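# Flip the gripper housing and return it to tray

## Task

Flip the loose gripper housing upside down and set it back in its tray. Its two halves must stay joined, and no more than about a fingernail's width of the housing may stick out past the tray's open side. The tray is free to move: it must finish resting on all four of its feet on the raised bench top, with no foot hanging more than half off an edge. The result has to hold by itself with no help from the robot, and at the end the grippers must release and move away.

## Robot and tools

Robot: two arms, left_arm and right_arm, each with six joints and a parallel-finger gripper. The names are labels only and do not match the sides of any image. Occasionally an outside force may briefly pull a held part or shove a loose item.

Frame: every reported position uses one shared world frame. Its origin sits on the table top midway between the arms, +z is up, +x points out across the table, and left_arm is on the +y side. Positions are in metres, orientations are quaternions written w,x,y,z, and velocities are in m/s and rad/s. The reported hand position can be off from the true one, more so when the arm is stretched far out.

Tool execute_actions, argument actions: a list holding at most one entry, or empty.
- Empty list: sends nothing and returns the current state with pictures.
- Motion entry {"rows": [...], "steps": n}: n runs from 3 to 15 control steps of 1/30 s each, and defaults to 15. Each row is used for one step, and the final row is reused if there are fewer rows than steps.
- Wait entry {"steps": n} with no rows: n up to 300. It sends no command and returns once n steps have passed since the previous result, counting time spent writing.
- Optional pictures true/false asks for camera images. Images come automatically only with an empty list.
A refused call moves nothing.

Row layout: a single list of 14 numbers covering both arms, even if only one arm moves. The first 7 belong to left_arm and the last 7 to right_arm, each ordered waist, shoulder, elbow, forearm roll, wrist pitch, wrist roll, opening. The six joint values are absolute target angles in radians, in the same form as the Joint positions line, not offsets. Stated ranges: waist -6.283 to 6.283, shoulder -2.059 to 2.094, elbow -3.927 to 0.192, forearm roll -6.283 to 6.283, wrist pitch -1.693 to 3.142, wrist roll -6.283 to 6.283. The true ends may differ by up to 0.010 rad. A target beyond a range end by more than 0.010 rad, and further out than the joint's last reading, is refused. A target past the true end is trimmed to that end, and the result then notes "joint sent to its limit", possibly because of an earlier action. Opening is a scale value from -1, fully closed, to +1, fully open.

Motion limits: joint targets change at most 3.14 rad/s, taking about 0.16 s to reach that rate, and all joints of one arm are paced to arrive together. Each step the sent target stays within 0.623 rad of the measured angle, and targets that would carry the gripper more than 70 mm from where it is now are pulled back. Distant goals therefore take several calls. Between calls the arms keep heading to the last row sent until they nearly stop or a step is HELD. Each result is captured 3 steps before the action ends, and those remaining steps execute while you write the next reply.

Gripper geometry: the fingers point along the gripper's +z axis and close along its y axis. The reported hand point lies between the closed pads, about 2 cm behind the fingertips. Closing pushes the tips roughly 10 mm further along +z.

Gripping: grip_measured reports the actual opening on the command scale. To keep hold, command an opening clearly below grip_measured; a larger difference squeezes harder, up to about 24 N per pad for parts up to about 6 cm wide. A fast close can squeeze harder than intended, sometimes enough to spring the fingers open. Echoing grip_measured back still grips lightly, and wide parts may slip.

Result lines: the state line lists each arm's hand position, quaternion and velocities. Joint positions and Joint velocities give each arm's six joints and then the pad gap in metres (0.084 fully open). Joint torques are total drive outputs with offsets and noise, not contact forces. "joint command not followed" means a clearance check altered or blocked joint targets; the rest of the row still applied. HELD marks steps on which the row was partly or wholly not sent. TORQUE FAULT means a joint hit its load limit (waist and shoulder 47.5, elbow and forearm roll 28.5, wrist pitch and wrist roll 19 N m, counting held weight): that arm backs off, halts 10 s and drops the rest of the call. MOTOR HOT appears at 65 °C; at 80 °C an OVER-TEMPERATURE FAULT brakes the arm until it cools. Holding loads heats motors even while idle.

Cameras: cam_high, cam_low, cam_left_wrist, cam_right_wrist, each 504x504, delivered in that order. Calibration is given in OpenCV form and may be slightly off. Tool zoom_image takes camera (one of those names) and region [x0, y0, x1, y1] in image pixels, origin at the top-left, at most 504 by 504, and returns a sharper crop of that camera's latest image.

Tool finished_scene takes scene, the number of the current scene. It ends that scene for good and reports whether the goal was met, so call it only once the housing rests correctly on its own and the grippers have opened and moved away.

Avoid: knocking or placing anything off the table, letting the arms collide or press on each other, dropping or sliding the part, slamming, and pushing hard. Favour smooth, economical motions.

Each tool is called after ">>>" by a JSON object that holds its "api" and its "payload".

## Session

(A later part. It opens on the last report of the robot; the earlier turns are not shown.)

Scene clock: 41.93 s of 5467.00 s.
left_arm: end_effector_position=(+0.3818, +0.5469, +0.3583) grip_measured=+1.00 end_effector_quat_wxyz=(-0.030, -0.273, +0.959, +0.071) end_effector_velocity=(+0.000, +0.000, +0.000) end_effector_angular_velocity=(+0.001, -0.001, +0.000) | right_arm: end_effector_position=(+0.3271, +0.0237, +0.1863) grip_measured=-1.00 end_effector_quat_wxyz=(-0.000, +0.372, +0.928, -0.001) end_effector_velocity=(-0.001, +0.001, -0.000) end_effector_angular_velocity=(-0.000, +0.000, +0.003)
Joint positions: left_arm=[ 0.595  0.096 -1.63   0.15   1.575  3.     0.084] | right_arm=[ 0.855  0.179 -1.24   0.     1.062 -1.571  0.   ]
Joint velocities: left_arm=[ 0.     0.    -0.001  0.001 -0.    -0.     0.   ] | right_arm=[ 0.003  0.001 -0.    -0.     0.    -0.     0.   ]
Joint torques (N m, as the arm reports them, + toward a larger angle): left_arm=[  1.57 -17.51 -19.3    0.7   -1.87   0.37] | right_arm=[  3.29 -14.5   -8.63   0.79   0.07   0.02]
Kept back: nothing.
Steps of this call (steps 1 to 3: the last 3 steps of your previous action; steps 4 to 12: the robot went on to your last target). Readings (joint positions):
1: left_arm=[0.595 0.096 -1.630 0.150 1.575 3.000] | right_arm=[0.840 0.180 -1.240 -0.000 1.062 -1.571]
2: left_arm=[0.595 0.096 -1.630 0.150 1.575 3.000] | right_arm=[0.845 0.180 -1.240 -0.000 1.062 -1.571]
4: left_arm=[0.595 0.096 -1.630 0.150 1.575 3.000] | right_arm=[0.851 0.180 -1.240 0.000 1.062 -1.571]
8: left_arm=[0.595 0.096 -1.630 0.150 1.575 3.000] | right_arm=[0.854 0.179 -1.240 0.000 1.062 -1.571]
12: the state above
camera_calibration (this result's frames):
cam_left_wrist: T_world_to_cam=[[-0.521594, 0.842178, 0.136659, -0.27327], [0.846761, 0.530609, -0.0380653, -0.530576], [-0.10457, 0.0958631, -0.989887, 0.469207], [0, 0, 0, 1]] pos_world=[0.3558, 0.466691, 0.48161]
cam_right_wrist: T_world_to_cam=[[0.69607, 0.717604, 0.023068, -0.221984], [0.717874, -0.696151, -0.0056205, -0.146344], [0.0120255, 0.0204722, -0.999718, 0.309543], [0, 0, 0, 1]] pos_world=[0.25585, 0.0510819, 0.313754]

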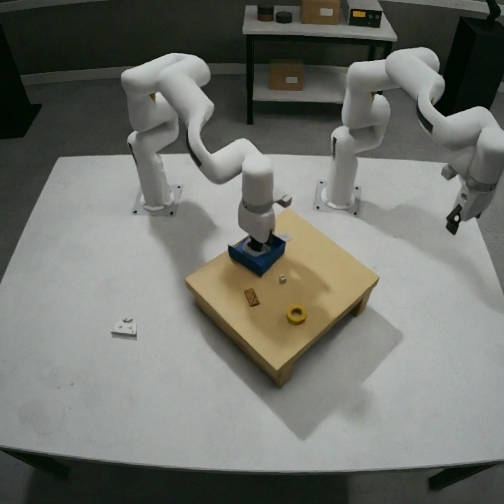

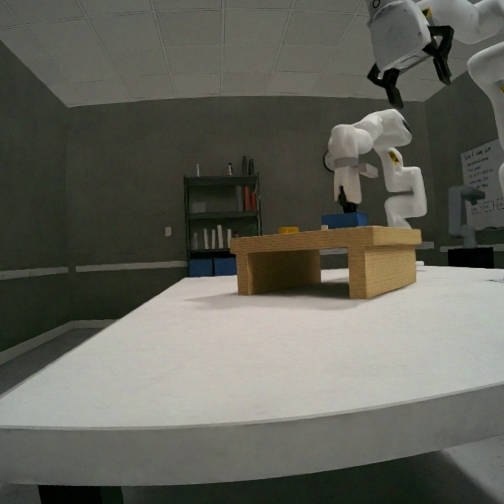

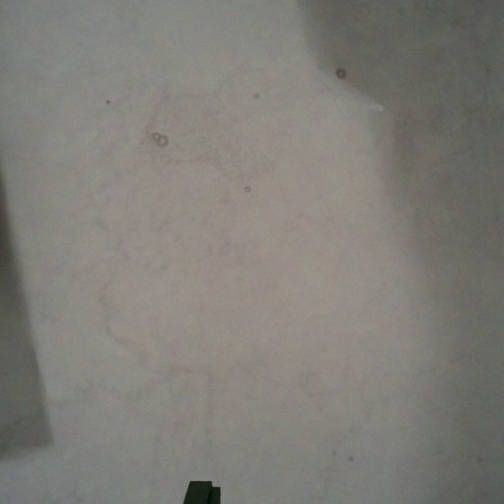

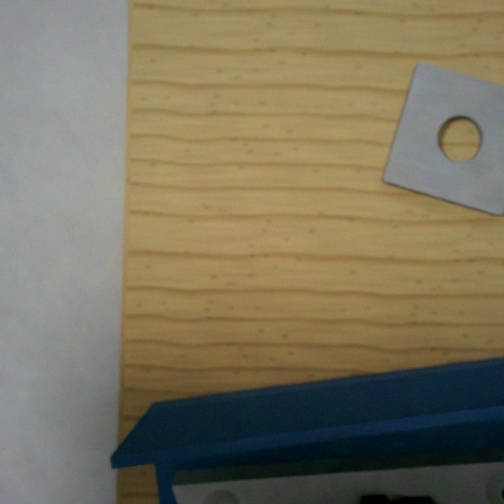

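>>> {"api": "execute_actions", "payload": {"actions": [{"rows":[[0.595,0.096,-1.63,0.15,1.575,3.0,1,0.851,0.179,-1.241,0,1.062,-1.571,-1],[0.595,0.096,-1.63,0.15,1.575,3.0,1,0.847,0.179,-1.241,0,1.062,-1.571,-1],[0.595,0.096,-1.63,0.15,1.575,3.0,1,0.843,0.179,-1.241,0,1.062,-1.571,-1],[0.595,0.096,-1.63,0.15,1.575,3.0,1,0.839,0.179,-1.241,0,1.062,-1.571,-1],[0.595,0.096,-1.63,0.15,1.575,3.0,1,0.835,0.179,-1.241,0,1.062,-1.571,-1],[0.595,0.096,-1.63,0.15,1.575,3.0,1,0.831,0.179,-1.241,0,1.062,-1.571,-1],[0.595,0.096,-1.63,0.15,1.575,3.0,1,0.827,0.179,-1.241,0,1.062,-1.571,-1],[0.595,0.096,-1.63,0.15,1.575,3.0,1,0.827,0.179,-1.241,0,1.062,-1.571,-1],[0.595,0.096,-1.63,0.15,1.575,3.0,1,0.827,0.179,-1.241,0,1.062,-1.571,-1],[0.595,0.096,-1.63,0.15,1.575,3.0,1,0.827,0.179,-1.241,0,1.062,-1.571,-1],[0.595,0.096,-1.63,0.15,1.575,3.0,1,0.827,0.162,-1.283,0,1.121,-1.571,-1],[0.595,0.096,-1.63,0.15,1.575,3.0,1,0.827,0.145,-1.323,0,1.178,-1.571,-1]],"steps":15}]}}

>>> {"api": "execute_actions", "payload": {"actions": [{"rows":[[0.595,0.096,-1.63,0.15,1.575,3.0,1,0.827,0.145,-1.323,0,1.178,-1.571,-1],[0.595,0.096,-1.63,0.15,1.575,3.0,1,0.827,0.145,-1.323,0,1.178,-1.571,-1],[0.595,0.096,-1.63,0.15,1.575,3.0,1,0.827,0.0,-1.32,0,1.32,-1.2,-0.5],[0.595,0.096,-1.63,0.15,1.575,3.0,1,0.827,0.0,-1.32,0,1.32,-1.2,-0.5],[0.595,0.096,-1.63,0.15,1.575,3.0,1,0.827,0.0,-1.32,0,1.32,-1.2,-0.5],[0.595,0.096,-1.63,0.15,1.575,3.0,1,0.83,-0.09,-1.3055,0,1.396,0,0.45]],"steps":15}]}}

>>> {"api": "execute_actions", "payload": {"actions": [{"steps":30}], "pictures": true}}

Scene clock: 42.60 s of 5467.00 s.
left_arm: end_effector_position=(+0.3818, +0.5469, +0.3583) grip_measured=+1.00 end_effector_quat_wxyz=(-0.030, -0.273, +0.959, +0.071) end_effector_velocity=(-0.000, +0.001, -0.000) end_effector_angular_velocity=(+0.001, +0.001, +0.001) | right_arm: end_effector_position=(+0.3361, +0.0143, +0.1874) grip_measured=-1.00 end_effector_quat_wxyz=(-0.001, +0.384, +0.923, -0.002) end_effector_velocity=(-0.011, -0.045, +0.037) end_effector_angular_velocity=(-0.142, +0.120, -0.032)
Joint positions: left_arm=[ 0.595  0.096 -1.63   0.15   1.575  3.     0.084] | right_arm=[ 0.829  0.179 -1.243  0.     1.068 -1.571  0.   ]
Joint velocities: left_arm=[ 0.001  0.     0.     0.002 -0.001 -0.    -0.   ] | right_arm=[-0.041 -0.025 -0.118 -0.018  0.327 -0.     0.   ]
Joint torques (N m, as the arm reports them, + toward a larger angle): left_arm=[  1.48 -17.78 -19.23   0.57  -1.89   0.42] | right_arm=[ -1.75 -27.51 -15.6   -0.47   0.62  -0.08]
Steps of this call (steps 1 to 8: the robot went on to your last target; steps 9 to 20: the first 12 steps of this action). Readings (joint positions):
9: left_arm=[0.595 0.096 -1.630 0.150 1.575 3.000] | right_arm=[0.855 0.179 -1.240 0.000 1.062 -1.571]
10: left_arm=[0.595 0.096 -1.630 0.150 1.575 3.000] | right_arm=[0.854 0.179 -1.240 0.000 1.062 -1.571]
12: left_arm=[0.595 0.096 -1.630 0.150 1.575 3.000] | right_arm=[0.852 0.179 -1.240 0.001 1.062 -1.571]
16: left_arm=[0.595 0.096 -1.630 0.150 1.575 3.000] | right_arm=[0.839 0.179 -1.241 0.001 1.062 -1.571]
20: the state above

Scene clock: 43.10 s of 5467.00 s.
left_arm: end_effector_position=(+0.3818, +0.5469, +0.3583) grip_measured=+1.00 end_effector_quat_wxyz=(-0.030, -0.273, +0.959, +0.071) end_effector_velocity=(-0.000, +0.001, +0.000) end_effector_angular_velocity=(+0.002, +0.000, +0.000) | right_arm: end_effector_position=(+0.3108, -0.0116, +0.2923) grip_measured=+0.44 end_effector_quat_wxyz=(+0.000, +0.593, +0.805, +0.002) end_effector_velocity=(-0.120, -0.109, +0.235) end_effector_angular_velocity=(+0.033, -0.014, -2.662)
Joint positions: left_arm=[ 0.595  0.096 -1.63   0.15   1.575  3.     0.084] | right_arm=[ 0.828 -0.009 -1.315 -0.     1.319 -1.091  0.062]
Joint velocities: left_arm=[ 0.    -0.    -0.     0.001 -0.     0.     0.   ] | right_arm=[ 0.014 -0.613  0.041  0.001  0.54   2.676  0.012]
Joint torques (N m, as the arm reports them, + toward a larger angle): left_arm=[  1.31 -17.58 -19.25   0.59  -1.9    0.49] | right_arm=[ -0.74 -18.14 -15.67  -0.76  -1.42   0.4 ]
Steps of this call (steps 1 to 3: the last 3 steps of your previous action; steps 4 to 15: the first 12 steps of this action). Readings (joint positions):
4: left_arm=[0.595 0.096 -1.630 0.150 1.575 3.000] | right_arm=[0.827 0.160 -1.291 -0.001 1.146 -1.571]
5: left_arm=[0.595 0.096 -1.630 0.150 1.575 3.000] | right_arm=[0.827 0.154 -1.304 -0.001 1.156 -1.571]
7: left_arm=[0.595 0.096 -1.630 0.150 1.575 3.000] | right_arm=[0.827 0.146 -1.316 -0.000 1.170 -1.565]
11: left_arm=[0.595 0.096 -1.630 0.150 1.575 3.000] | right_arm=[0.827 0.088 -1.313 -0.000 1.238 -1.405]
15: the state above

Scene clock: 44.10 s of 5467.00 s.
left_arm: end_effector_position=(+0.3818, +0.5469, +0.3583) grip_measured=+1.00 end_effector_quat_wxyz=(-0.030, -0.273, +0.959, +0.071) end_effector_velocity=(-0.000, +0.000, -0.000) end_effector_angular_velocity=(+0.001, +0.002, +0.001) | right_arm: end_effector_position=(+0.2926, -0.0285, +0.3202) grip_measured=+0.44 end_effector_quat_wxyz=(+0.000, +0.924, +0.382, -0.000) end_effector_velocity=(-0.000, +0.000, +0.000) end_effector_angular_velocity=(-0.001, -0.001, +0.000)
Joint positions: left_arm=[ 0.595  0.096 -1.63   0.15   1.575  3.     0.084] | right_arm=[ 0.83  -0.09  -1.305  0.     1.396 -0.     0.063]
Joint velocities: left_arm=[ 0.001  0.     0.001  0.001  0.    -0.    -0.   ] | right_arm=[ 0.002 -0.    -0.    -0.001  0.     0.002 -0.   ]
Joint torques (N m, as the arm reports them, + toward a larger angle): left_arm=[  1.18 -17.56 -19.14   0.68  -1.81   0.48] | right_arm=[ -0.8  -23.15 -18.02  -0.53  -1.64   0.03]
Kept back: nothing.
Steps of this call (steps 1 to 3: the last 3 steps of your previous action; steps 4 to 30: the robot went on to your last target). Readings (joint positions):
1: left_arm=[0.595 0.096 -1.630 0.150 1.575 3.000] | right_arm=[0.829 -0.028 -1.313 -0.000 1.336 -1.000]
2: left_arm=[0.595 0.096 -1.630 0.150 1.575 3.000] | right_arm=[0.829 -0.044 -1.312 -0.000 1.351 -0.906]
4: left_arm=[0.595 0.096 -1.630 0.150 1.575 3.000] | right_arm=[0.830 -0.066 -1.309 -0.000 1.372 -0.718]
8: left_arm=[0.595 0.096 -1.630 0.150 1.575 3.000] | right_arm=[0.830 -0.083 -1.305 -0.000 1.390 -0.345]
30: the state above
camera_calibration (this result's frames):
cam_left_wrist: T_world_to_cam=[[-0.521594, 0.842178, 0.136659, -0.273271], [0.846761, 0.530609, -0.0380654, -0.530576], [-0.10457, 0.0958631, -0.989886, 0.469207], [0, 0, 0, 1]] pos_world=[0.3558, 0.466691, 0.48161]
cam_right_wrist: T_world_to_cam=[[0.700256, -0.713471, 0.0244869, -0.206099], [-0.71359, -0.700546, -0.00503221, 0.261386], [0.0207446, -0.0139498, -0.999687, 0.441372], [0, 0, 0, 1]] pos_world=[0.321688, 0.0422243, 0.447596]

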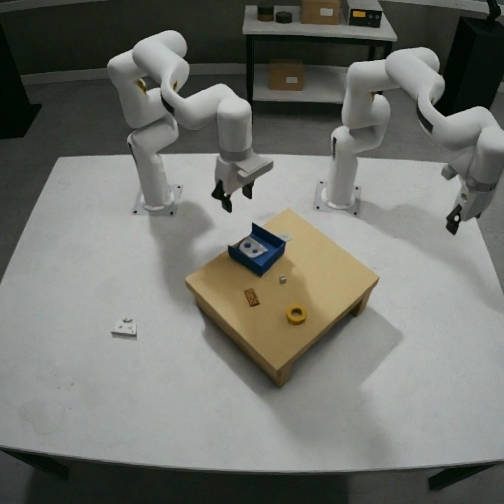

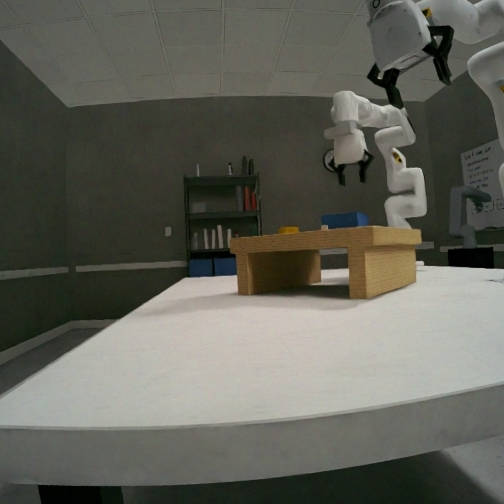

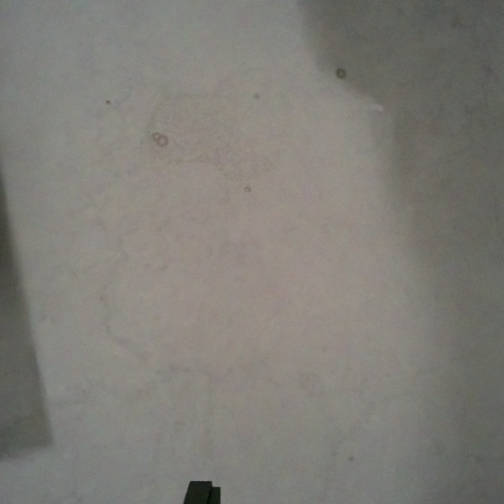

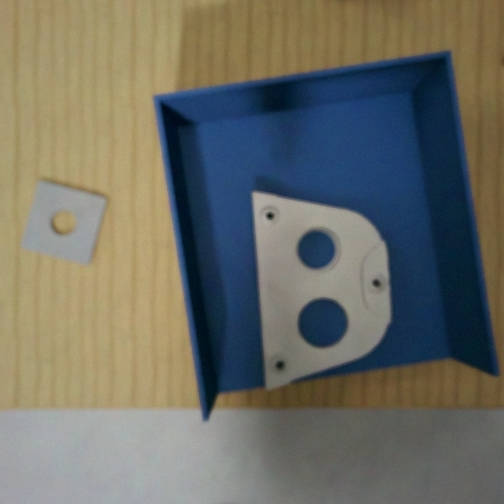

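>>> {"api": "execute_actions", "payload": {"actions": [{"rows":[[0.595,0.096,-1.63,0.15,1.575,3.0,1,0.825,0.1255,-1.2994,0,1.174,-0.063,0.43]],"steps":15}]}}

>>> {"api": "execute_actions", "payload": {"actions": [{"steps":12}]}}

>>> {"api": "execute_actions", "payload": {"actions": [{"rows":[[0.595,0.096,-1.63,0.15,1.575,3.0,1,0.825,0.134,-1.281,0,1.147,-0.063,0.43],[0.595,0.096,-1.63,0.15,1.575,3.0,1,0.825,0.134,-1.281,0,1.147,-0.063,0.43],[0.595,0.096,-1.63,0.15,1.575,3.0,1,0.825,0.143,-1.262,0,1.119,-0.063,0.43],[0.595,0.096,-1.63,0.15,1.575,3.0,1,0.825,0.143,-1.262,0,1.119,-0.063,0.43],[0.595,0.096,-1.63,0.15,1.575,3.0,1,0.825,0.152,-1.243,0,1.091,-0.063,0.43],[0.595,0.096,-1.63,0.15,1.575,3.0,1,0.825,0.152,-1.243,0,1.091,-0.063,0.43],[0.595,0.096,-1.63,0.15,1.575,3.0,1,0.825,0.161,-1.223,0,1.062,-0.063,0.43],[0.595,0.096,-1.63,0.15,1.575,3.0,1,0.825,0.161,-1.223,0,1.062,-0.063,0.43],[0.595,0.096,-1.63,0.15,1.575,3.0,1,0.825,0.168,-1.208,0,1.04,-0.063,0.43],[0.595,0.096,-1.63,0.15,1.575,3.0,1,0.825,0.168,-1.208,0,1.04,-0.063,0.43],[0.595,0.096,-1.63,0.15,1.575,3.0,1,0.825,0.1734,-1.1962,0,1.0228,-0.063,0.43]],"steps":15}]}}

>>> {"api": "execute_actions", "payload": {"actions": [{"steps":14}], "pictures": true}}

>>> {"api": "zoom_image", "payload": {"camera": "cam_high", "region": [210,200,300,290]}}

Scene clock: 44.97 s of 5467.00 s.
left_arm: end_effector_position=(+0.3818, +0.5469, +0.3583) grip_measured=+1.00 end_effector_quat_wxyz=(-0.030, -0.273, +0.959, +0.071) end_effector_velocity=(+0.000, -0.001, -0.000) end_effector_angular_velocity=(-0.002, +0.000, -0.001) | right_arm: end_effector_position=(+0.3311, +0.0063, +0.2316) grip_measured=+0.42 end_effector_quat_wxyz=(+0.002, +0.914, +0.407, -0.004) end_effector_velocity=(+0.041, +0.039, -0.008) end_effector_angular_velocity=(+0.092, -0.095, +0.043)
Joint positions: left_arm=[ 0.595  0.096 -1.63   0.15   1.575  3.     0.084] | right_arm=[ 0.825  0.118 -1.296  0.     1.187 -0.059  0.062]
Joint velocities: left_arm=[-0.001  0.     0.    -0.001  0.001  0.    -0.   ] | right_arm=[-0.001  0.089 -0.059 -0.002 -0.163 -0.044  0.   ]
Joint torques (N m, as the arm reports them, + toward a larger angle): left_arm=[  1.29 -17.45 -19.26   0.74  -1.76   0.51] | right_arm=[ -0.51 -34.84 -20.01  -0.13  -1.57   0.37]
Steps of this call (steps 1 to 14: the robot went on to your last target; steps 15 to 26: the first 12 steps of this action). Readings (joint positions):
15: left_arm=[0.595 0.096 -1.630 0.150 1.575 3.000] | right_arm=[0.830 -0.090 -1.306 -0.000 1.396 -0.000]
16: left_arm=[0.595 0.096 -1.630 0.150 1.575 3.000] | right_arm=[0.830 -0.086 -1.306 -0.000 1.390 -0.002]
18: left_arm=[0.595 0.096 -1.630 0.150 1.575 3.000] | right_arm=[0.829 -0.049 -1.311 -0.000 1.345 -0.014]
22: left_arm=[0.595 0.096 -1.630 0.150 1.575 3.000] | right_arm=[0.826 0.070 -1.297 0.000 1.236 -0.045]
26: the state above

Scene clock: 45.37 s of 5467.00 s.
left_arm: end_effector_position=(+0.3818, +0.5469, +0.3583) grip_measured=+1.00 end_effector_quat_wxyz=(-0.030, -0.273, +0.959, +0.071) end_effector_velocity=(-0.000, +0.001, +0.000) end_effector_angular_velocity=(+0.001, +0.000, +0.001) | right_arm: end_effector_position=(+0.3342, +0.0093, +0.2306) grip_measured=+0.42 end_effector_quat_wxyz=(-0.000, +0.913, +0.408, +0.000) end_effector_velocity=(+0.000, +0.000, -0.003) end_effector_angular_velocity=(-0.002, +0.002, +0.001)
Joint positions: left_arm=[ 0.595  0.096 -1.63   0.15   1.575  3.     0.084] | right_arm=[ 0.825  0.125 -1.3   -0.     1.174 -0.063  0.062]
Joint velocities: left_arm=[ 0.001 -0.     0.     0.001 -0.     0.    -0.   ] | right_arm=[ 0.     0.005  0.001 -0.    -0.002 -0.001  0.   ]
Joint torques (N m, as the arm reports them, + toward a larger angle): left_arm=[  1.24 -17.53 -19.22   0.62  -1.82   0.48] | right_arm=[ -0.91 -28.18 -18.36  -0.8   -1.72   0.3 ]
Kept back: nothing.
Steps of this call (steps 1 to 3: the last 3 steps of your previous action; steps 4 to 12: the robot went on to your last target). Readings (joint positions):
1: left_arm=[0.595 0.096 -1.630 0.150 1.575 3.000] | right_arm=[0.825 0.120 -1.298 0.000 1.183 -0.061]
2: left_arm=[0.595 0.096 -1.630 0.150 1.575 3.000] | right_arm=[0.825 0.121 -1.300 0.000 1.180 -0.061]
4: left_arm=[0.595 0.096 -1.630 0.150 1.575 3.000] | right_arm=[0.825 0.122 -1.301 -0.000 1.177 -0.062]
8: left_arm=[0.595 0.096 -1.630 0.150 1.575 3.000] | right_arm=[0.825 0.124 -1.300 -0.000 1.175 -0.063]
12: the state above

Scene clock: 45.77 s of 5467.00 s.
left_arm: end_effector_position=(+0.3818, +0.5469, +0.3583) grip_measured=+1.00 end_effector_quat_wxyz=(-0.030, -0.273, +0.959, +0.071) end_effector_velocity=(+0.001, -0.000, +0.001) end_effector_angular_velocity=(+0.000, -0.002, -0.001) | right_arm: end_effector_position=(+0.3343, +0.0094, +0.1856) grip_measured=+0.42 end_effector_quat_wxyz=(+0.000, +0.913, +0.408, -0.001) end_effector_velocity=(-0.002, -0.003, -0.121) end_effector_angular_velocity=(+0.004, -0.005, -0.001)
Joint positions: left_arm=[ 0.595  0.096 -1.63   0.15   1.575  3.     0.084] | right_arm=[ 0.825  0.164 -1.218  0.     1.057 -0.063  0.062]
Joint velocities: left_arm=[-0.     0.    -0.002 -0.    -0.     0.     0.   ] | right_arm=[-0.001  0.104  0.226 -0.    -0.336  0.     0.   ]
Joint torques (N m, as the arm reports them, + toward a larger angle): left_arm=[  1.41 -17.63 -19.1    0.77  -1.85   0.45] | right_arm=[ -0.66 -29.6  -18.69  -0.37  -1.52  -0.16]
Steps of this call (steps 1 to 12: the first 12 steps of this action). Readings (joint positions):
1: left_arm=[0.595 0.096 -1.630 0.150 1.575 3.000] | right_arm=[0.825 0.125 -1.299 -0.000 1.174 -0.063]
2: left_arm=[0.595 0.096 -1.630 0.150 1.575 3.000] | right_arm=[0.825 0.126 -1.298 -0.000 1.169 -0.063]
4: left_arm=[0.595 0.096 -1.630 0.150 1.575 3.000] | right_arm=[0.825 0.130 -1.288 -0.000 1.154 -0.063]
8: left_arm=[0.595 0.096 -1.630 0.150 1.575 3.000] | right_arm=[0.825 0.147 -1.253 0.000 1.107 -0.063]
12: the state above

Scene clock: 46.23 s of 5467.00 s.
left_arm: end_effector_position=(+0.3818, +0.5469, +0.3583) grip_measured=+1.00 end_effector_quat_wxyz=(-0.030, -0.273, +0.959, +0.071) end_effector_velocity=(+0.000, +0.000, +0.000) end_effector_angular_velocity=(+0.002, +0.000, -0.000) | right_arm: end_effector_position=(+0.3352, +0.0102, +0.1769) grip_measured=+0.43 end_effector_quat_wxyz=(-0.001, +0.913, +0.408, +0.003) end_effector_velocity=(+0.000, -0.001, -0.001) end_effector_angular_velocity=(-0.001, +0.001, -0.001)
Joint positions: left_arm=[ 0.595  0.096 -1.63   0.15   1.575  3.     0.084] | right_arm=[ 0.825  0.171 -1.199  0.     1.023 -0.063  0.062]
Joint velocities: left_arm=[-0.     0.    -0.001  0.002 -0.    -0.    -0.   ] | right_arm=[-0.001  0.001  0.002 -0.001 -0.002  0.     0.   ]
Joint torques (N m, as the arm reports them, + toward a larger angle): left_arm=[  1.33 -17.59 -19.1    0.56  -1.8    0.37] | right_arm=[ -0.68 -17.18 -11.13  -0.18  -0.93   0.21]
Kept back: nothing.
Steps of this call (steps 1 to 3: the last 3 steps of your previous action; steps 4 to 14: the robot went on to your last target). Readings (joint positions):
1: left_arm=[0.595 0.096 -1.630 0.150 1.575 3.000] | right_arm=[0.825 0.167 -1.211 0.000 1.047 -0.063]
2: left_arm=[0.595 0.096 -1.630 0.150 1.575 3.000] | right_arm=[0.825 0.169 -1.206 0.000 1.039 -0.063]
4: left_arm=[0.595 0.096 -1.630 0.150 1.575 3.000] | right_arm=[0.825 0.170 -1.203 0.000 1.030 -0.063]
8: left_arm=[0.595 0.096 -1.630 0.150 1.575 3.000] | right_arm=[0.825 0.171 -1.200 0.000 1.024 -0.063]
14: the state above
camera_calibration (this result's frames):
cam_left_wrist: T_world_to_cam=[[-0.521594, 0.842178, 0.136659, -0.27327], [0.846761, 0.530609, -0.0380653, -0.530576], [-0.10457, 0.0958631, -0.989887, 0.469207], [0, 0, 0, 1]] pos_world=[0.3558, 0.466691, 0.48161]
cam_right_wrist: T_world_to_cam=[[0.740205, -0.671924, 0.0247708, -0.218624], [-0.671878, -0.740574, -0.0113931, 0.305781], [0.026, -0.00820972, -0.999628, 0.295946], [0, 0, 0, 1]] pos_world=[0.35958, 0.081985, 0.304736]

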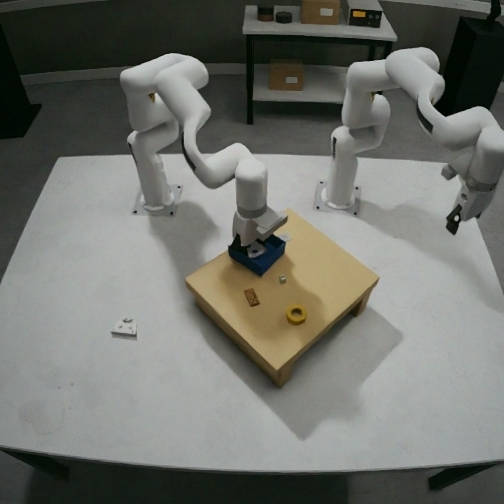

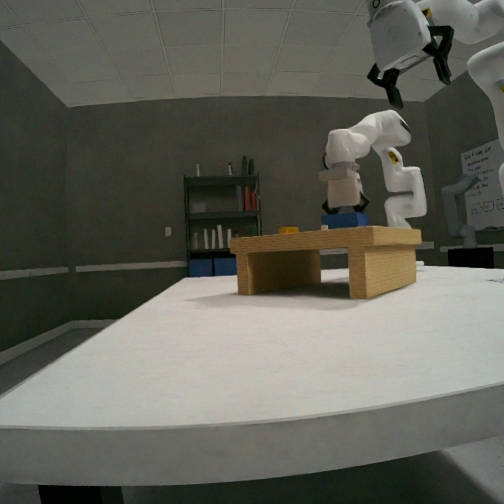

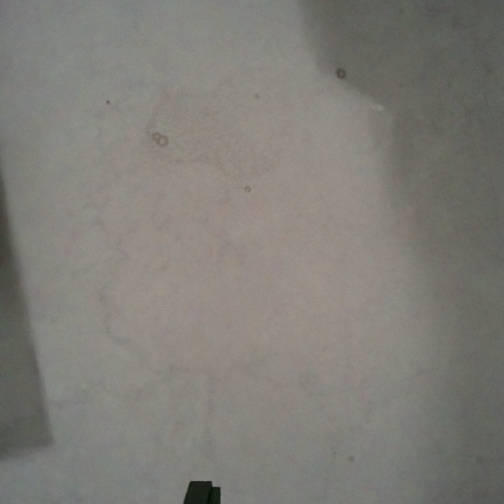

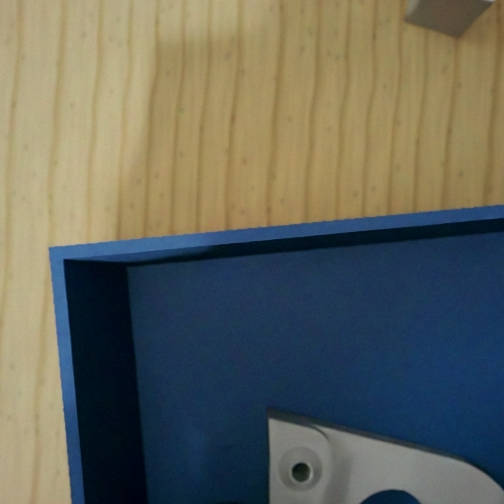

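Region (210, 200, 300, 290) of cam_high's 504x504 image, scaled by 5.600, with more detail than that image has.

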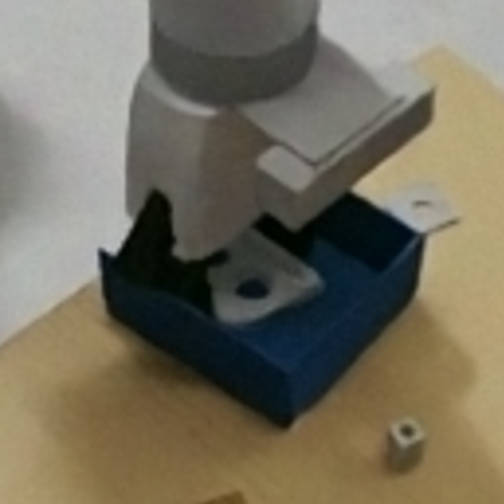

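>>> {"api": "execute_actions", "payload": {"actions": [{"rows":[[0.595,0.096,-1.63,0.15,1.575,3.0,1,0.825,0.168,-1.208,0,1.04,-0.063,0.43],[0.595,0.096,-1.63,0.15,1.575,3.0,1,0.825,0.168,-1.208,0,1.04,-0.063,0.43],[0.595,0.096,-1.63,0.15,1.575,3.0,1,0.825,0.168,-1.208,0,1.04,-0.063,0.35],[0.595,0.096,-1.63,0.15,1.575,3.0,1,0.825,0.168,-1.208,0,1.04,-0.063,0.28],[0.595,0.096,-1.63,0.15,1.575,3.0,1,0.825,0.168,-1.208,0,1.04,-0.063,0.2],[0.595,0.096,-1.63,0.15,1.575,3.0,1,0.825,0.168,-1.208,0,1.04,-0.063,0.1],[0.595,0.096,-1.63,0.15,1.575,3.0,1,0.825,0.168,-1.208,0,1.04,-0.063,0],[0.595,0.096,-1.63,0.15,1.575,3.0,1,0.825,0.168,-1.208,0,1.04,-0.063,-0.2],[0.595,0.096,-1.63,0.15,1.575,3.0,1,0.825,0.168,-1.208,0,1.04,-0.063,-0.5]],"steps":15}]}}

>>> {"api": "execute_actions", "payload": {"actions": [{"rows":[[0.595,0.096,-1.63,0.15,1.575,3.0,1,0.825,0.168,-1.208,0,1.04,-0.063,-0.5],[0.595,0.096,-1.63,0.15,1.575,3.0,1,0.825,0.168,-1.208,0,1.04,-0.063,-0.5],[0.595,0.096,-1.63,0.15,1.575,3.0,1,0.825,0.168,-1.208,0,1.04,-0.063,-0.5],[0.595,0.096,-1.63,0.15,1.575,3.0,1,0.825,0.152,-1.243,0,1.091,-0.063,-0.5],[0.595,0.096,-1.63,0.15,1.575,3.0,1,0.825,0.152,-1.243,0,1.091,-0.063,-0.5],[0.595,0.096,-1.63,0.15,1.575,3.0,1,0.825,0.152,-1.243,0,1.091,-0.063,-0.5],[0.595,0.096,-1.63,0.15,1.575,3.0,1,0.825,0.1255,-1.2994,0,1.174,-0.063,-0.5],[0.595,0.096,-1.63,0.15,1.575,3.0,1,0.825,0.1255,-1.2994,0,1.174,-0.063,-0.5],[0.595,0.096,-1.63,0.15,1.575,3.0,1,0.825,0.1255,-1.2994,0,1.174,-0.063,-0.5],[0.595,0.096,-1.63,0.15,1.575,3.0,1,0.825,0.05,-1.33,0,1.28,-0.063,-0.5]],"steps":15}]}}

>>> {"api": "execute_actions", "payload": {"actions": [{"steps":14}], "pictures": true}}

>>> {"api": "zoom_image", "payload": {"camera": "cam_high", "region": [200,170,310,280]}}

Scene clock: 47.00 s of 5467.00 s.
left_arm: end_effector_position=(+0.3818, +0.5469, +0.3583) grip_measured=+1.00 end_effector_quat_wxyz=(-0.030, -0.273, +0.959, +0.071) end_effector_velocity=(-0.001, +0.001, -0.000) end_effector_angular_velocity=(-0.001, +0.000, +0.003) | right_arm: end_effector_position=(+0.3341, +0.0091, +0.1790) grip_measured=+0.17 end_effector_quat_wxyz=(+0.000, +0.913, +0.408, -0.001) end_effector_velocity=(-0.001, -0.002, +0.001) end_effector_angular_velocity=(-0.006, +0.005, -0.000)
Joint positions: left_arm=[ 0.595  0.096 -1.63   0.15   1.575  3.     0.084] | right_arm=[ 0.825  0.17  -1.206 -0.     1.039 -0.063  0.052]
Joint velocities: left_arm=[ 0.003  0.     0.    -0.001 -0.    -0.    -0.   ] | right_arm=[-0.001 -0.004  0.    -0.001  0.011 -0.    -0.   ]
Joint torques (N m, as the arm reports them, + toward a larger angle): left_arm=[  1.1  -17.5  -19.25   0.62  -1.77   0.47] | right_arm=[ -1.2  -20.57 -11.4   -0.49   0.21   0.01]
Steps of this call (steps 1 to 11: the robot went on to your last target; steps 12 to 23: the first 12 steps of this action). Readings (joint positions):
12: left_arm=[0.595 0.096 -1.630 0.150 1.575 3.000] | right_arm=[0.825 0.171 -1.199 0.000 1.023 -0.063]
13: left_arm=[0.595 0.096 -1.630 0.150 1.575 3.000] | right_arm=[0.825 0.171 -1.200 0.000 1.025 -0.063]
15: left_arm=[0.595 0.096 -1.630 0.150 1.575 3.000] | right_arm=[0.825 0.171 -1.203 0.000 1.031 -0.063]
19: left_arm=[0.595 0.096 -1.630 0.150 1.575 3.000] | right_arm=[0.825 0.170 -1.206 0.000 1.037 -0.063]
23: the state above

Scene clock: 47.50 s of 5467.00 s.
left_arm: end_effector_position=(+0.3818, +0.5469, +0.3583) grip_measured=+1.00 end_effector_quat_wxyz=(-0.030, -0.273, +0.959, +0.071) end_effector_velocity=(+0.001, -0.001, -0.000) end_effector_angular_velocity=(-0.001, -0.001, -0.002) | right_arm: end_effector_position=(+0.3311, +0.0061, +0.2285) grip_measured=+0.17 end_effector_quat_wxyz=(+0.002, +0.913, +0.408, -0.004) end_effector_velocity=(-0.063, -0.063, +0.353) end_effector_angular_velocity=(+0.007, -0.007, -0.001)
Joint positions: left_arm=[ 0.595  0.096 -1.63   0.15   1.575  3.     0.084] | right_arm=[ 0.825  0.119 -1.288 -0.     1.179 -0.063  0.051]
Joint velocities: left_arm=[-0.001 -0.     0.    -0.001 -0.     0.     0.   ] | right_arm=[-0.001 -0.532 -0.353  0.     0.875 -0.    -0.   ]
Joint torques (N m, as the arm reports them, + toward a larger angle): left_arm=[  1.16 -17.61 -19.14   0.7   -1.86   0.48] | right_arm=[ -0.8  -36.93 -20.44  -0.21  -1.77   0.26]
Steps of this call (steps 1 to 3: the last 3 steps of your previous action; steps 4 to 15: the first 12 steps of this action). Readings (joint positions):
4: left_arm=[0.595 0.096 -1.630 0.150 1.575 3.000] | right_arm=[0.825 0.169 -1.206 -0.000 1.040 -0.063]
5: left_arm=[0.595 0.096 -1.630 0.150 1.575 3.000] | right_arm=[0.825 0.169 -1.206 -0.000 1.040 -0.063]
7: left_arm=[0.595 0.096 -1.630 0.150 1.575 3.000] | right_arm=[0.825 0.169 -1.206 -0.000 1.041 -0.063]
11: left_arm=[0.595 0.096 -1.630 0.150 1.575 3.000] | right_arm=[0.825 0.159 -1.229 -0.000 1.085 -0.063]
15: the state above

Scene clock: 47.97 s of 5467.00 s.
left_arm: end_effector_position=(+0.3818, +0.5469, +0.3583) grip_measured=+1.00 end_effector_quat_wxyz=(-0.030, -0.273, +0.959, +0.071) end_effector_velocity=(+0.000, -0.000, +0.000) end_effector_angular_velocity=(+0.000, -0.000, -0.001) | right_arm: end_effector_position=(+0.3223, -0.0025, +0.2720) grip_measured=+0.17 end_effector_quat_wxyz=(+0.000, +0.913, +0.408, -0.001) end_effector_velocity=(+0.001, +0.002, +0.010) end_effector_angular_velocity=(+0.013, -0.012, -0.000)
Joint positions: left_arm=[ 0.595  0.096 -1.63   0.15   1.575  3.     0.084] | right_arm=[ 0.825  0.051 -1.329  0.     1.28  -0.063  0.051]
Joint velocities: left_arm=[-0.001  0.    -0.001  0.     0.001 -0.     0.   ] | right_arm=[ 0.    -0.01  -0.012  0.001  0.003  0.    -0.   ]
Joint torques (N m, as the arm reports them, + toward a larger angle): left_arm=[  1.25 -17.66 -19.19   0.62  -1.74   0.53] | right_arm=[ -0.69 -26.68 -18.03  -0.57  -1.6   -0.17]
Kept back: nothing.
Steps of this call (steps 1 to 3: the last 3 steps of your previous action; steps 4 to 14: the robot went on to your last target). Readings (joint positions):
1: left_arm=[0.595 0.096 -1.630 0.150 1.575 3.000] | right_arm=[0.825 0.100 -1.300 -0.000 1.207 -0.063]
2: left_arm=[0.595 0.096 -1.630 0.150 1.575 3.000] | right_arm=[0.825 0.082 -1.311 -0.000 1.230 -0.063]
4: left_arm=[0.595 0.096 -1.630 0.150 1.575 3.000] | right_arm=[0.825 0.060 -1.327 -0.000 1.257 -0.063]
8: left_arm=[0.595 0.096 -1.630 0.150 1.575 3.000] | right_arm=[0.825 0.053 -1.327 -0.000 1.276 -0.063]
14: the state above
camera_calibration (this result's frames):
cam_left_wrist: T_world_to_cam=[[-0.521594, 0.842178, 0.136659, -0.27327], [0.846761, 0.53061, -0.0380653, -0.530576], [-0.104571, 0.0958633, -0.989886, 0.469207], [0, 0, 0, 1]] pos_world=[0.3558, 0.466691, 0.48161]
cam_right_wrist: T_world_to_cam=[[0.740336, -0.671795, 0.0243785, -0.219909], [-0.671921, -0.740613, -0.00382484, 0.286763], [0.0206245, -0.0135487, -0.999695, 0.393034], [0, 0, 0, 1]] pos_world=[0.347382, 0.0699718, 0.399372]

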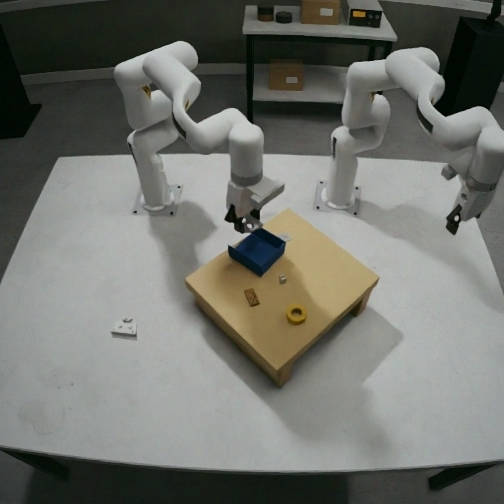

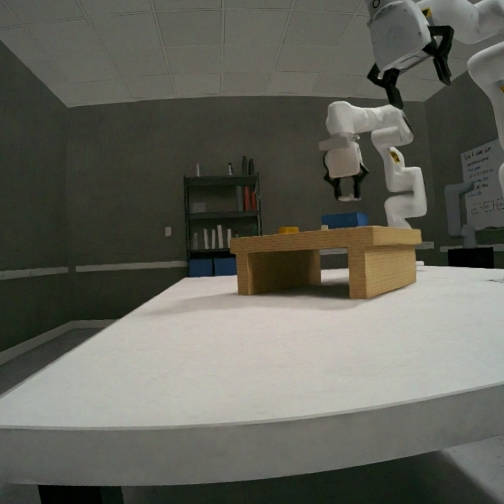

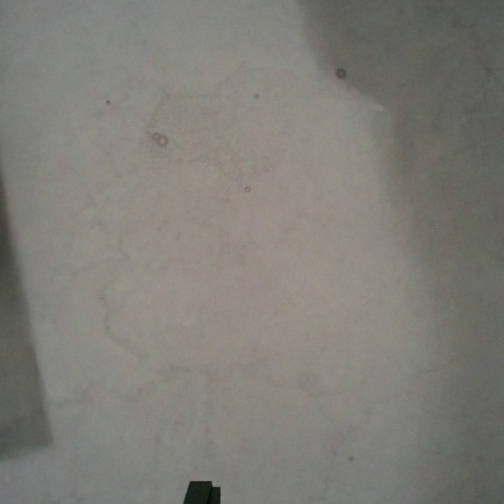

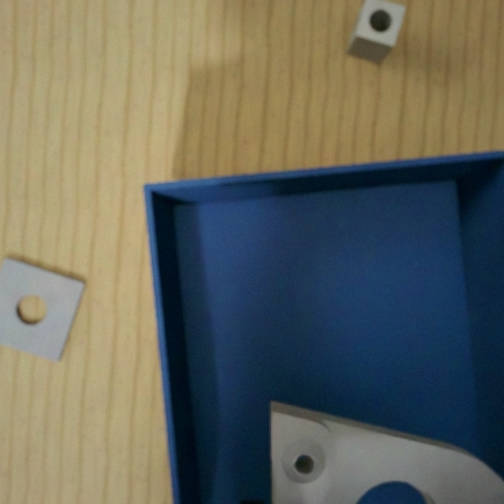

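Region (200, 170, 310, 280) of cam_high's 504x504 image, scaled by 4.582, with more detail than that image has.

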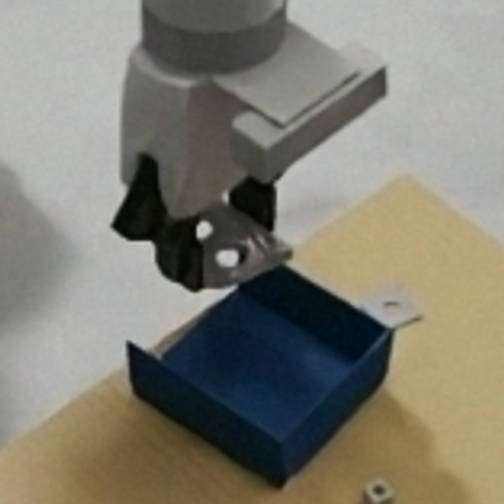

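>>> {"api": "execute_actions", "payload": {"actions": [{"rows":[[0.595,0.096,-1.63,0.15,1.575,3.0,1,0.7,0.0,-1.33,0,1.33,-0.3,-0.5],[0.595,0.096,-1.63,0.15,1.575,3.0,1,0.7,0.0,-1.33,0,1.33,-0.3,-0.5],[0.595,0.096,-1.63,0.15,1.575,3.0,1,0.7,0.0,-1.33,0,1.33,-0.3,-0.5],[0.595,0.096,-1.63,0.15,1.575,3.0,1,0.5,0.0,-1.33,0,1.33,-0.7,-0.5],[0.595,0.096,-1.63,0.15,1.575,3.0,1,0.5,0.0,-1.33,0,1.33,-0.7,-0.5],[0.595,0.096,-1.63,0.15,1.575,3.0,1,0.5,0.0,-1.33,0,1.33,-0.7,-0.5],[0.595,0.096,-1.63,0.15,1.575,3.0,1,0.3,0.0,-1.33,0,1.33,-1.1,-0.5],[0.595,0.096,-1.63,0.15,1.575,3.0,1,0.3,0.0,-1.33,0,1.33,-1.1,-0.5],[0.595,0.096,-1.63,0.15,1.575,3.0,1,0.3,0.0,-1.33,0,1.33,-1.1,-0.5],[0.595,0.096,-1.63,0.15,1.575,3.0,1,0.045,0.0,-1.2,0,1.0,-1.571,-0.5]],"steps":15}]}}

>>> {"api": "execute_actions", "payload": {"actions": [{"rows":[[0.595,0.096,-1.63,0.15,1.575,3.0,1,0.045,0.0,-1.2,0,1.0,-1.571,-0.5],[0.595,0.096,-1.63,0.15,1.575,3.0,1,0.045,0.0,-1.2,0,1.0,-1.571,-0.5],[0.595,0.096,-1.63,0.15,1.575,3.0,1,0.045,0.0,-1.2,0,1.0,-1.571,-0.5],[0.595,0.096,-1.63,0.15,1.575,3.0,1,0.045,0.0,-1.2,0,1.0,-1.571,-0.5],[0.595,0.096,-1.63,0.15,1.575,3.0,1,0.045,0.05,-1.0,0,0.0,-1.571,-0.5]],"steps":15}]}}

>>> {"api": "execute_actions", "payload": {"actions": [{"steps":15}]}}

>>> {"api": "execute_actions", "payload": {"actions": [{"rows":[[0.595,0.096,-1.63,0.15,1.575,3.0,1,0.045,0.1,-0.9,0,-1.0,-1.571,-0.5]],"steps":15}]}}

>>> {"api": "execute_actions", "payload": {"actions": [{"steps":12}]}}

>>> {"api": "execute_actions", "payload": {"actions": [{"rows":[[0.595,0.096,-1.63,0.15,1.575,3.0,1,0.045,0.3,-0.8,0,-1.6,-1.571,-0.5]],"steps":15}]}}

>>> {"api": "execute_actions", "payload": {"actions": [{"steps":20}], "pictures": true}}

Scene clock: 49.03 s of 5467.00 s.
left_arm: end_effector_position=(+0.3818, +0.5469, +0.3583) grip_measured=+1.00 end_effector_quat_wxyz=(-0.030, -0.273, +0.959, +0.071) end_effector_velocity=(-0.000, +0.000, -0.000) end_effector_angular_velocity=(-0.001, -0.000, +0.001) | right_arm: end_effector_position=(+0.3894, -0.0988, +0.2860) grip_measured=+0.17 end_effector_quat_wxyz=(-0.000, +0.880, +0.474, +0.006) end_effector_velocity=(+0.261, -0.303, -0.022) end_effector_angular_velocity=(+0.158, -0.278, -0.004)
Joint positions: left_arm=[ 0.595  0.096 -1.63   0.15   1.575  3.     0.084] | right_arm=[ 0.586  0.016 -1.324 -0.     1.296 -0.45   0.051]
Joint velocities: left_arm=[ 0.001  0.     0.    -0.001 -0.    -0.    -0.   ] | right_arm=[-0.809 -0.035  0.174  0.003 -0.459 -0.806  0.   ]
Joint torques (N m, as the arm reports them, + toward a larger angle): left_arm=[  1.14 -17.54 -19.1    0.57  -1.92   0.55] | right_arm=[ -1.55 -23.72 -16.64  -0.11  -1.68   0.44]
Steps of this call (steps 1 to 20: the robot went on to your last target; steps 21 to 32: the first 12 steps of this action). Readings (joint positions):
21: left_arm=[0.595 0.096 -1.630 0.150 1.575 3.000] | right_arm=[0.825 0.050 -1.330 0.000 1.280 -0.063]
22: left_arm=[0.595 0.096 -1.630 0.150 1.575 3.000] | right_arm=[0.823 0.049 -1.330 0.000 1.281 -0.069]
24: left_arm=[0.595 0.096 -1.630 0.150 1.575 3.000] | right_arm=[0.801 0.041 -1.328 0.000 1.291 -0.118]
28: left_arm=[0.595 0.096 -1.630 0.150 1.575 3.000] | right_arm=[0.696 0.020 -1.332 -0.000 1.308 -0.305]
32: the state above

Scene clock: 49.53 s of 5467.00 s.
left_arm: end_effector_position=(+0.3818, +0.5469, +0.3583) grip_measured=+1.00 end_effector_quat_wxyz=(-0.030, -0.273, +0.959, +0.071) end_effector_velocity=(+0.000, -0.001, -0.000) end_effector_angular_velocity=(-0.000, -0.000, -0.001) | right_arm: end_effector_position=(+0.4983, -0.2513, +0.2489) grip_measured=+0.17 end_effector_quat_wxyz=(+0.048, +0.817, +0.564, +0.107) end_effector_velocity=(+0.254, -0.276, -0.089) end_effector_angular_velocity=(-0.186, -1.026, +0.954)
Joint positions: left_arm=[ 0.595  0.096 -1.63   0.15   1.575  3.     0.084] | right_arm=[ 0.23   0.027 -1.162 -0.     0.901 -1.026  0.051]
Joint velocities: left_arm=[-0.001 -0.     0.001 -0.    -0.    -0.    -0.   ] | right_arm=[-0.591  0.087  0.533 -0.001 -1.595 -1.588 -0.   ]
Joint torques (N m, as the arm reports them, + toward a larger angle): left_arm=[  1.2  -17.72 -19.12   0.46  -1.88   0.5 ] | right_arm=[  0.26 -29.04 -20.29  -0.01  -2.67   0.02]
Steps of this call (steps 1 to 3: the last 3 steps of your previous action; steps 4 to 15: the first 12 steps of this action). Readings (joint positions):
4: left_arm=[0.595 0.096 -1.630 0.150 1.575 3.000] | right_arm=[0.478 0.013 -1.298 -0.000 1.236 -0.573]
5: left_arm=[0.595 0.096 -1.630 0.150 1.575 3.000] | right_arm=[0.452 0.013 -1.292 -0.000 1.221 -0.607]
7: left_arm=[0.595 0.096 -1.630 0.150 1.575 3.000] | right_arm=[0.400 0.011 -1.280 -0.000 1.193 -0.681]
11: left_arm=[0.595 0.096 -1.630 0.150 1.575 3.000] | right_arm=[0.310 0.013 -1.240 -0.000 1.093 -0.836]
15: the state above

Scene clock: 50.03 s of 5467.00 s.
left_arm: end_effector_position=(+0.3818, +0.5469, +0.3583) grip_measured=+1.00 end_effector_quat_wxyz=(-0.030, -0.273, +0.959, +0.071) end_effector_velocity=(+0.000, +0.000, +0.000) end_effector_angular_velocity=(-0.000, -0.001, +0.000) | right_arm: end_effector_position=(+0.6085, -0.3470, +0.3226) grip_measured=+0.17 end_effector_quat_wxyz=(+0.310, +0.638, +0.629, +0.317) end_effector_velocity=(+0.027, -0.038, +0.063) end_effector_angular_velocity=(-0.167, -0.370, +0.067)
Joint positions: left_arm=[ 0.595  0.096 -1.63   0.15   1.575  3.     0.084] | right_arm=[ 0.05   0.049 -1.006  0.     0.038 -1.553  0.051]
Joint velocities: left_arm=[ 0.     0.    -0.    -0.001 -0.001  0.     0.   ] | right_arm=[-0.061  0.013  0.069 -0.003 -0.451 -0.208 -0.   ]
Joint torques (N m, as the arm reports them, + toward a larger angle): left_arm=[  1.16 -17.75 -19.21   0.65  -1.89   0.38] | right_arm=[  1.43 -27.02 -18.8    0.2   -1.82   0.02]
Kept back: nothing.
Steps of this call (steps 1 to 3: the last 3 steps of your previous action; steps 4 to 15: the robot went on to your last target). Readings (joint positions):
1: left_arm=[0.595 0.096 -1.630 0.150 1.575 3.000] | right_arm=[0.211 0.029 -1.145 -0.000 0.846 -1.080]
2: left_arm=[0.595 0.096 -1.630 0.150 1.575 3.000] | right_arm=[0.192 0.032 -1.129 -0.000 0.787 -1.134]
4: left_arm=[0.595 0.096 -1.630 0.150 1.575 3.000] | right_arm=[0.157 0.036 -1.099 -0.000 0.661 -1.237]
8: left_arm=[0.595 0.096 -1.630 0.150 1.575 3.000] | right_arm=[0.104 0.043 -1.052 0.000 0.383 -1.395]
15: the state above

Scene clock: 50.43 s of 5467.00 s.
left_arm: end_effector_position=(+0.3818, +0.5469, +0.3583) grip_measured=+1.00 end_effector_quat_wxyz=(-0.030, -0.273, +0.959, +0.071) end_effector_velocity=(-0.001, +0.001, +0.000) end_effector_angular_velocity=(+0.001, -0.000, +0.002) | right_arm: end_effector_position=(+0.6117, -0.3501, +0.4227) grip_measured=+0.17 end_effector_quat_wxyz=(+0.477, +0.523, +0.522, +0.476) end_effector_velocity=(-0.111, -0.000, +0.446) end_effector_angular_velocity=(-0.004, -1.898, -0.000)
Joint positions: left_arm=[ 0.595  0.096 -1.63   0.15   1.575  3.     0.084] | right_arm=[ 0.045  0.091 -0.918 -0.    -0.652 -1.571  0.051]
Joint velocities: left_arm=[ 0.002 -0.     0.     0.001 -0.001 -0.    -0.   ] | right_arm=[-0.     0.041  0.088  0.001 -2.027 -0.002  0.   ]
Joint torques (N m, as the arm reports them, + toward a larger angle): left_arm=[  1.21 -17.91 -19.17   0.58  -1.83   0.54] | right_arm=[ -0.79 -28.18 -17.85  -0.42  -1.53   0.07]
Steps of this call (steps 1 to 12: the first 12 steps of this action). Readings (joint positions):
1: left_arm=[0.595 0.096 -1.630 0.150 1.575 3.000] | right_arm=[0.049 0.049 -1.004 0.000 0.025 -1.559]
2: left_arm=[0.595 0.096 -1.630 0.150 1.575 3.000] | right_arm=[0.048 0.050 -1.002 -0.000 0.011 -1.563]
4: left_arm=[0.595 0.096 -1.630 0.150 1.575 3.000] | right_arm=[0.047 0.054 -0.993 -0.000 -0.047 -1.567]
8: left_arm=[0.595 0.096 -1.630 0.150 1.575 3.000] | right_arm=[0.046 0.076 -0.948 -0.000 -0.337 -1.570]
12: the state above

Scene clock: 50.83 s of 5467.00 s.
left_arm: end_effector_position=(+0.3818, +0.5469, +0.3583) grip_measured=+1.00 end_effector_quat_wxyz=(-0.030, -0.273, +0.959, +0.071) end_effector_velocity=(-0.001, +0.001, -0.000) end_effector_angular_velocity=(+0.001, +0.001, +0.003) | right_arm: end_effector_position=(+0.5802, -0.3503, +0.4918) grip_measured=+0.17 end_effector_quat_wxyz=(+0.553, +0.441, +0.441, +0.552) end_effector_velocity=(-0.007, +0.001, +0.010) end_effector_angular_velocity=(-0.001, -0.051, +0.001)
Joint positions: left_arm=[ 0.595  0.096 -1.63   0.15   1.575  3.     0.084] | right_arm=[ 0.045  0.1   -0.9   -0.    -0.995 -1.571  0.051]
Joint velocities: left_arm=[ 0.002  0.     0.     0.001  0.    -0.    -0.   ] | right_arm=[ 0.001  0.002  0.002 -0.001 -0.055 -0.     0.   ]
Joint torques (N m, as the arm reports them, + toward a larger angle): left_arm=[  1.39 -17.59 -19.03   0.57  -1.83   0.46] | right_arm=[ -0.68 -25.92 -16.77  -0.14  -1.22   0.11]
Kept back: nothing.
Steps of this call (steps 1 to 3: the last 3 steps of your previous action; steps 4 to 12: the robot went on to your last target). Readings (joint positions):
1: left_arm=[0.595 0.096 -1.630 0.150 1.575 3.000] | right_arm=[0.045 0.093 -0.915 -0.000 -0.718 -1.571]
2: left_arm=[0.595 0.096 -1.630 0.150 1.575 3.000] | right_arm=[0.045 0.094 -0.913 -0.000 -0.781 -1.571]
4: left_arm=[0.595 0.096 -1.630 0.150 1.575 3.000] | right_arm=[0.045 0.096 -0.908 -0.000 -0.888 -1.571]
8: left_arm=[0.595 0.096 -1.630 0.150 1.575 3.000] | right_arm=[0.045 0.099 -0.901 -0.000 -0.977 -1.571]
12: the state above

Scene clock: 51.23 s of 5467.00 s.
left_arm: end_effector_position=(+0.3818, +0.5469, +0.3583) grip_measured=+1.00 end_effector_quat_wxyz=(-0.030, -0.273, +0.959, +0.071) end_effector_velocity=(-0.001, +0.001, -0.000) end_effector_angular_velocity=(+0.002, +0.002, +0.001) | right_arm: end_effector_position=(+0.5258, -0.3502, +0.4514) grip_measured=+0.17 end_effector_quat_wxyz=(+0.607, +0.365, +0.364, +0.605) end_effector_velocity=(-0.104, +0.000, -0.032) end_effector_angular_velocity=(-0.001, -0.421, -0.000)
Joint positions: left_arm=[ 0.595  0.096 -1.63   0.15   1.575  3.     0.084] | right_arm=[ 0.045  0.285 -0.805  0.    -1.538 -1.571  0.051]
Joint velocities: left_arm=[0.001 0.    0.001 0.002 0.    0.    0.   ] | right_arm=[-0.     0.235  0.103  0.    -0.758 -0.    -0.   ]
Joint torques (N m, as the arm reports them, + toward a larger angle): left_arm=[  1.28 -17.52 -19.08   0.72  -1.77   0.48] | right_arm=[ -1.14 -35.8  -16.34  -0.7    0.1   -0.06]
Steps of this call (steps 1 to 12: the first 12 steps of this action). Readings (joint positions):
1: left_arm=[0.595 0.096 -1.630 0.150 1.575 3.000] | right_arm=[0.045 0.100 -0.900 -0.000 -0.997 -1.571]
2: left_arm=[0.595 0.096 -1.630 0.150 1.575 3.000] | right_arm=[0.045 0.101 -0.900 -0.000 -1.003 -1.571]
4: left_arm=[0.595 0.096 -1.630 0.150 1.575 3.000] | right_arm=[0.045 0.116 -0.894 -0.000 -1.054 -1.571]
8: left_arm=[0.595 0.096 -1.630 0.150 1.575 3.000] | right_arm=[0.045 0.209 -0.846 -0.000 -1.327 -1.571]
12: the state above

Scene clock: 51.90 s of 5467.00 s.
left_arm: end_effector_position=(+0.3818, +0.5469, +0.3583) grip_measured=+1.00 end_effector_quat_wxyz=(-0.030, -0.273, +0.959, +0.071) end_effector_velocity=(+0.000, -0.000, +0.001) end_effector_angular_velocity=(-0.000, -0.001, -0.001) | right_arm: end_effector_position=(+0.5167, -0.3502, +0.4522) grip_measured=+0.17 end_effector_quat_wxyz=(+0.614, +0.352, +0.351, +0.613) end_effector_velocity=(-0.000, -0.000, -0.000) end_effector_angular_velocity=(+0.000, +0.000, +0.000)
Joint positions: left_arm=[ 0.595  0.096 -1.63   0.15   1.575  3.     0.084] | right_arm=[ 0.045  0.3   -0.8   -0.    -1.6   -1.571  0.051]
Joint velocities: left_arm=[-0.001 -0.    -0.001 -0.     0.001  0.    -0.   ] | right_arm=[-0.     0.     0.001  0.    -0.     0.    -0.   ]
Joint torques (N m, as the arm reports them, + toward a larger angle): left_arm=[  1.19 -17.52 -19.23   0.74  -1.83   0.42] | right_arm=[ -0.73 -25.93 -12.8   -0.2   -0.83   0.08]
Kept back: nothing.
Steps of this call (steps 1 to 3: the last 3 steps of your previous action; steps 4 to 20: the robot went on to your last target). Readings (joint positions):
1: left_arm=[0.595 0.096 -1.630 0.150 1.575 3.000] | right_arm=[0.045 0.290 -0.803 0.000 -1.559 -1.571]
2: left_arm=[0.595 0.096 -1.630 0.150 1.575 3.000] | right_arm=[0.045 0.293 -0.802 0.000 -1.572 -1.571]
4: left_arm=[0.595 0.096 -1.630 0.150 1.575 3.000] | right_arm=[0.045 0.296 -0.802 -0.000 -1.587 -1.571]
8: left_arm=[0.595 0.096 -1.630 0.150 1.575 3.000] | right_arm=[0.045 0.298 -0.801 -0.000 -1.597 -1.571]
20: the state above
camera_calibration (this result's frames):
cam_left_wrist: T_world_to_cam=[[-0.521594, 0.842178, 0.136659, -0.27327], [0.846761, 0.530609, -0.0380655, -0.530576], [-0.104571, 0.095863, -0.989886, 0.469207], [0, 0, 0, 1]] pos_world=[0.3558, 0.466691, 0.48161]
cam_right_wrist: T_world_to_cam=[[-0.525961, -0.00573788, 0.850489, -0.087869], [0.00613332, -0.999977, -0.00295343, -0.281028], [0.850487, 0.00366294, 0.525984, -0.548235], [0, 0, 0, 1]] pos_world=[0.421774, -0.279517, 0.362264]

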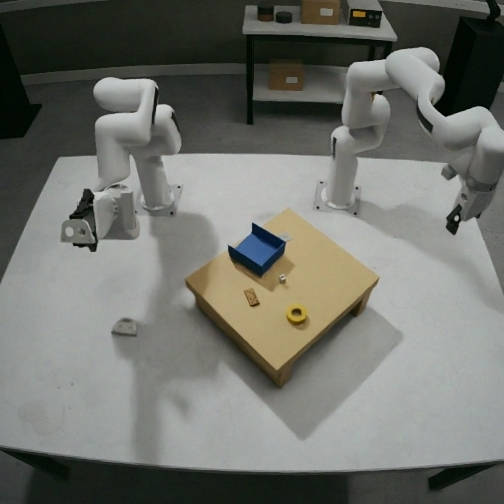

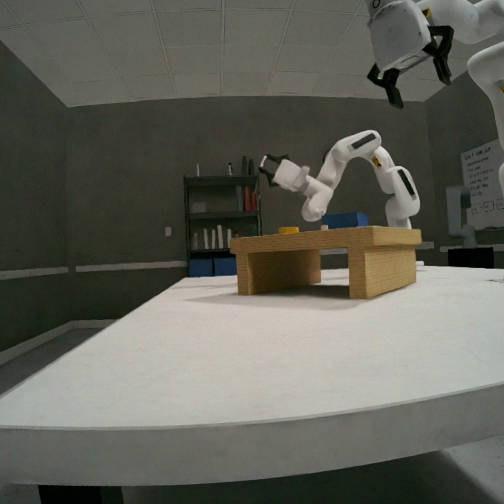

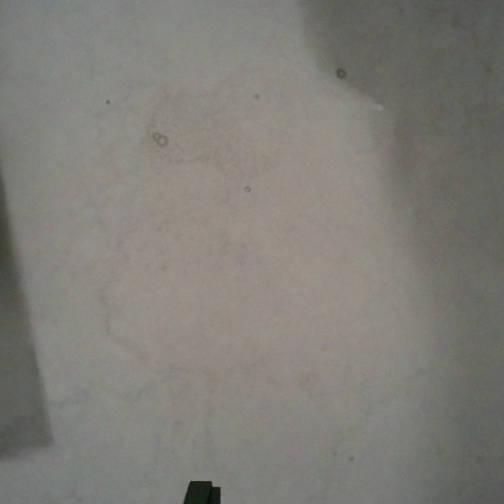

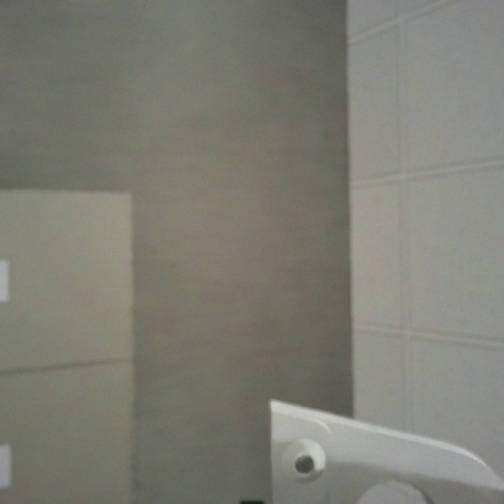

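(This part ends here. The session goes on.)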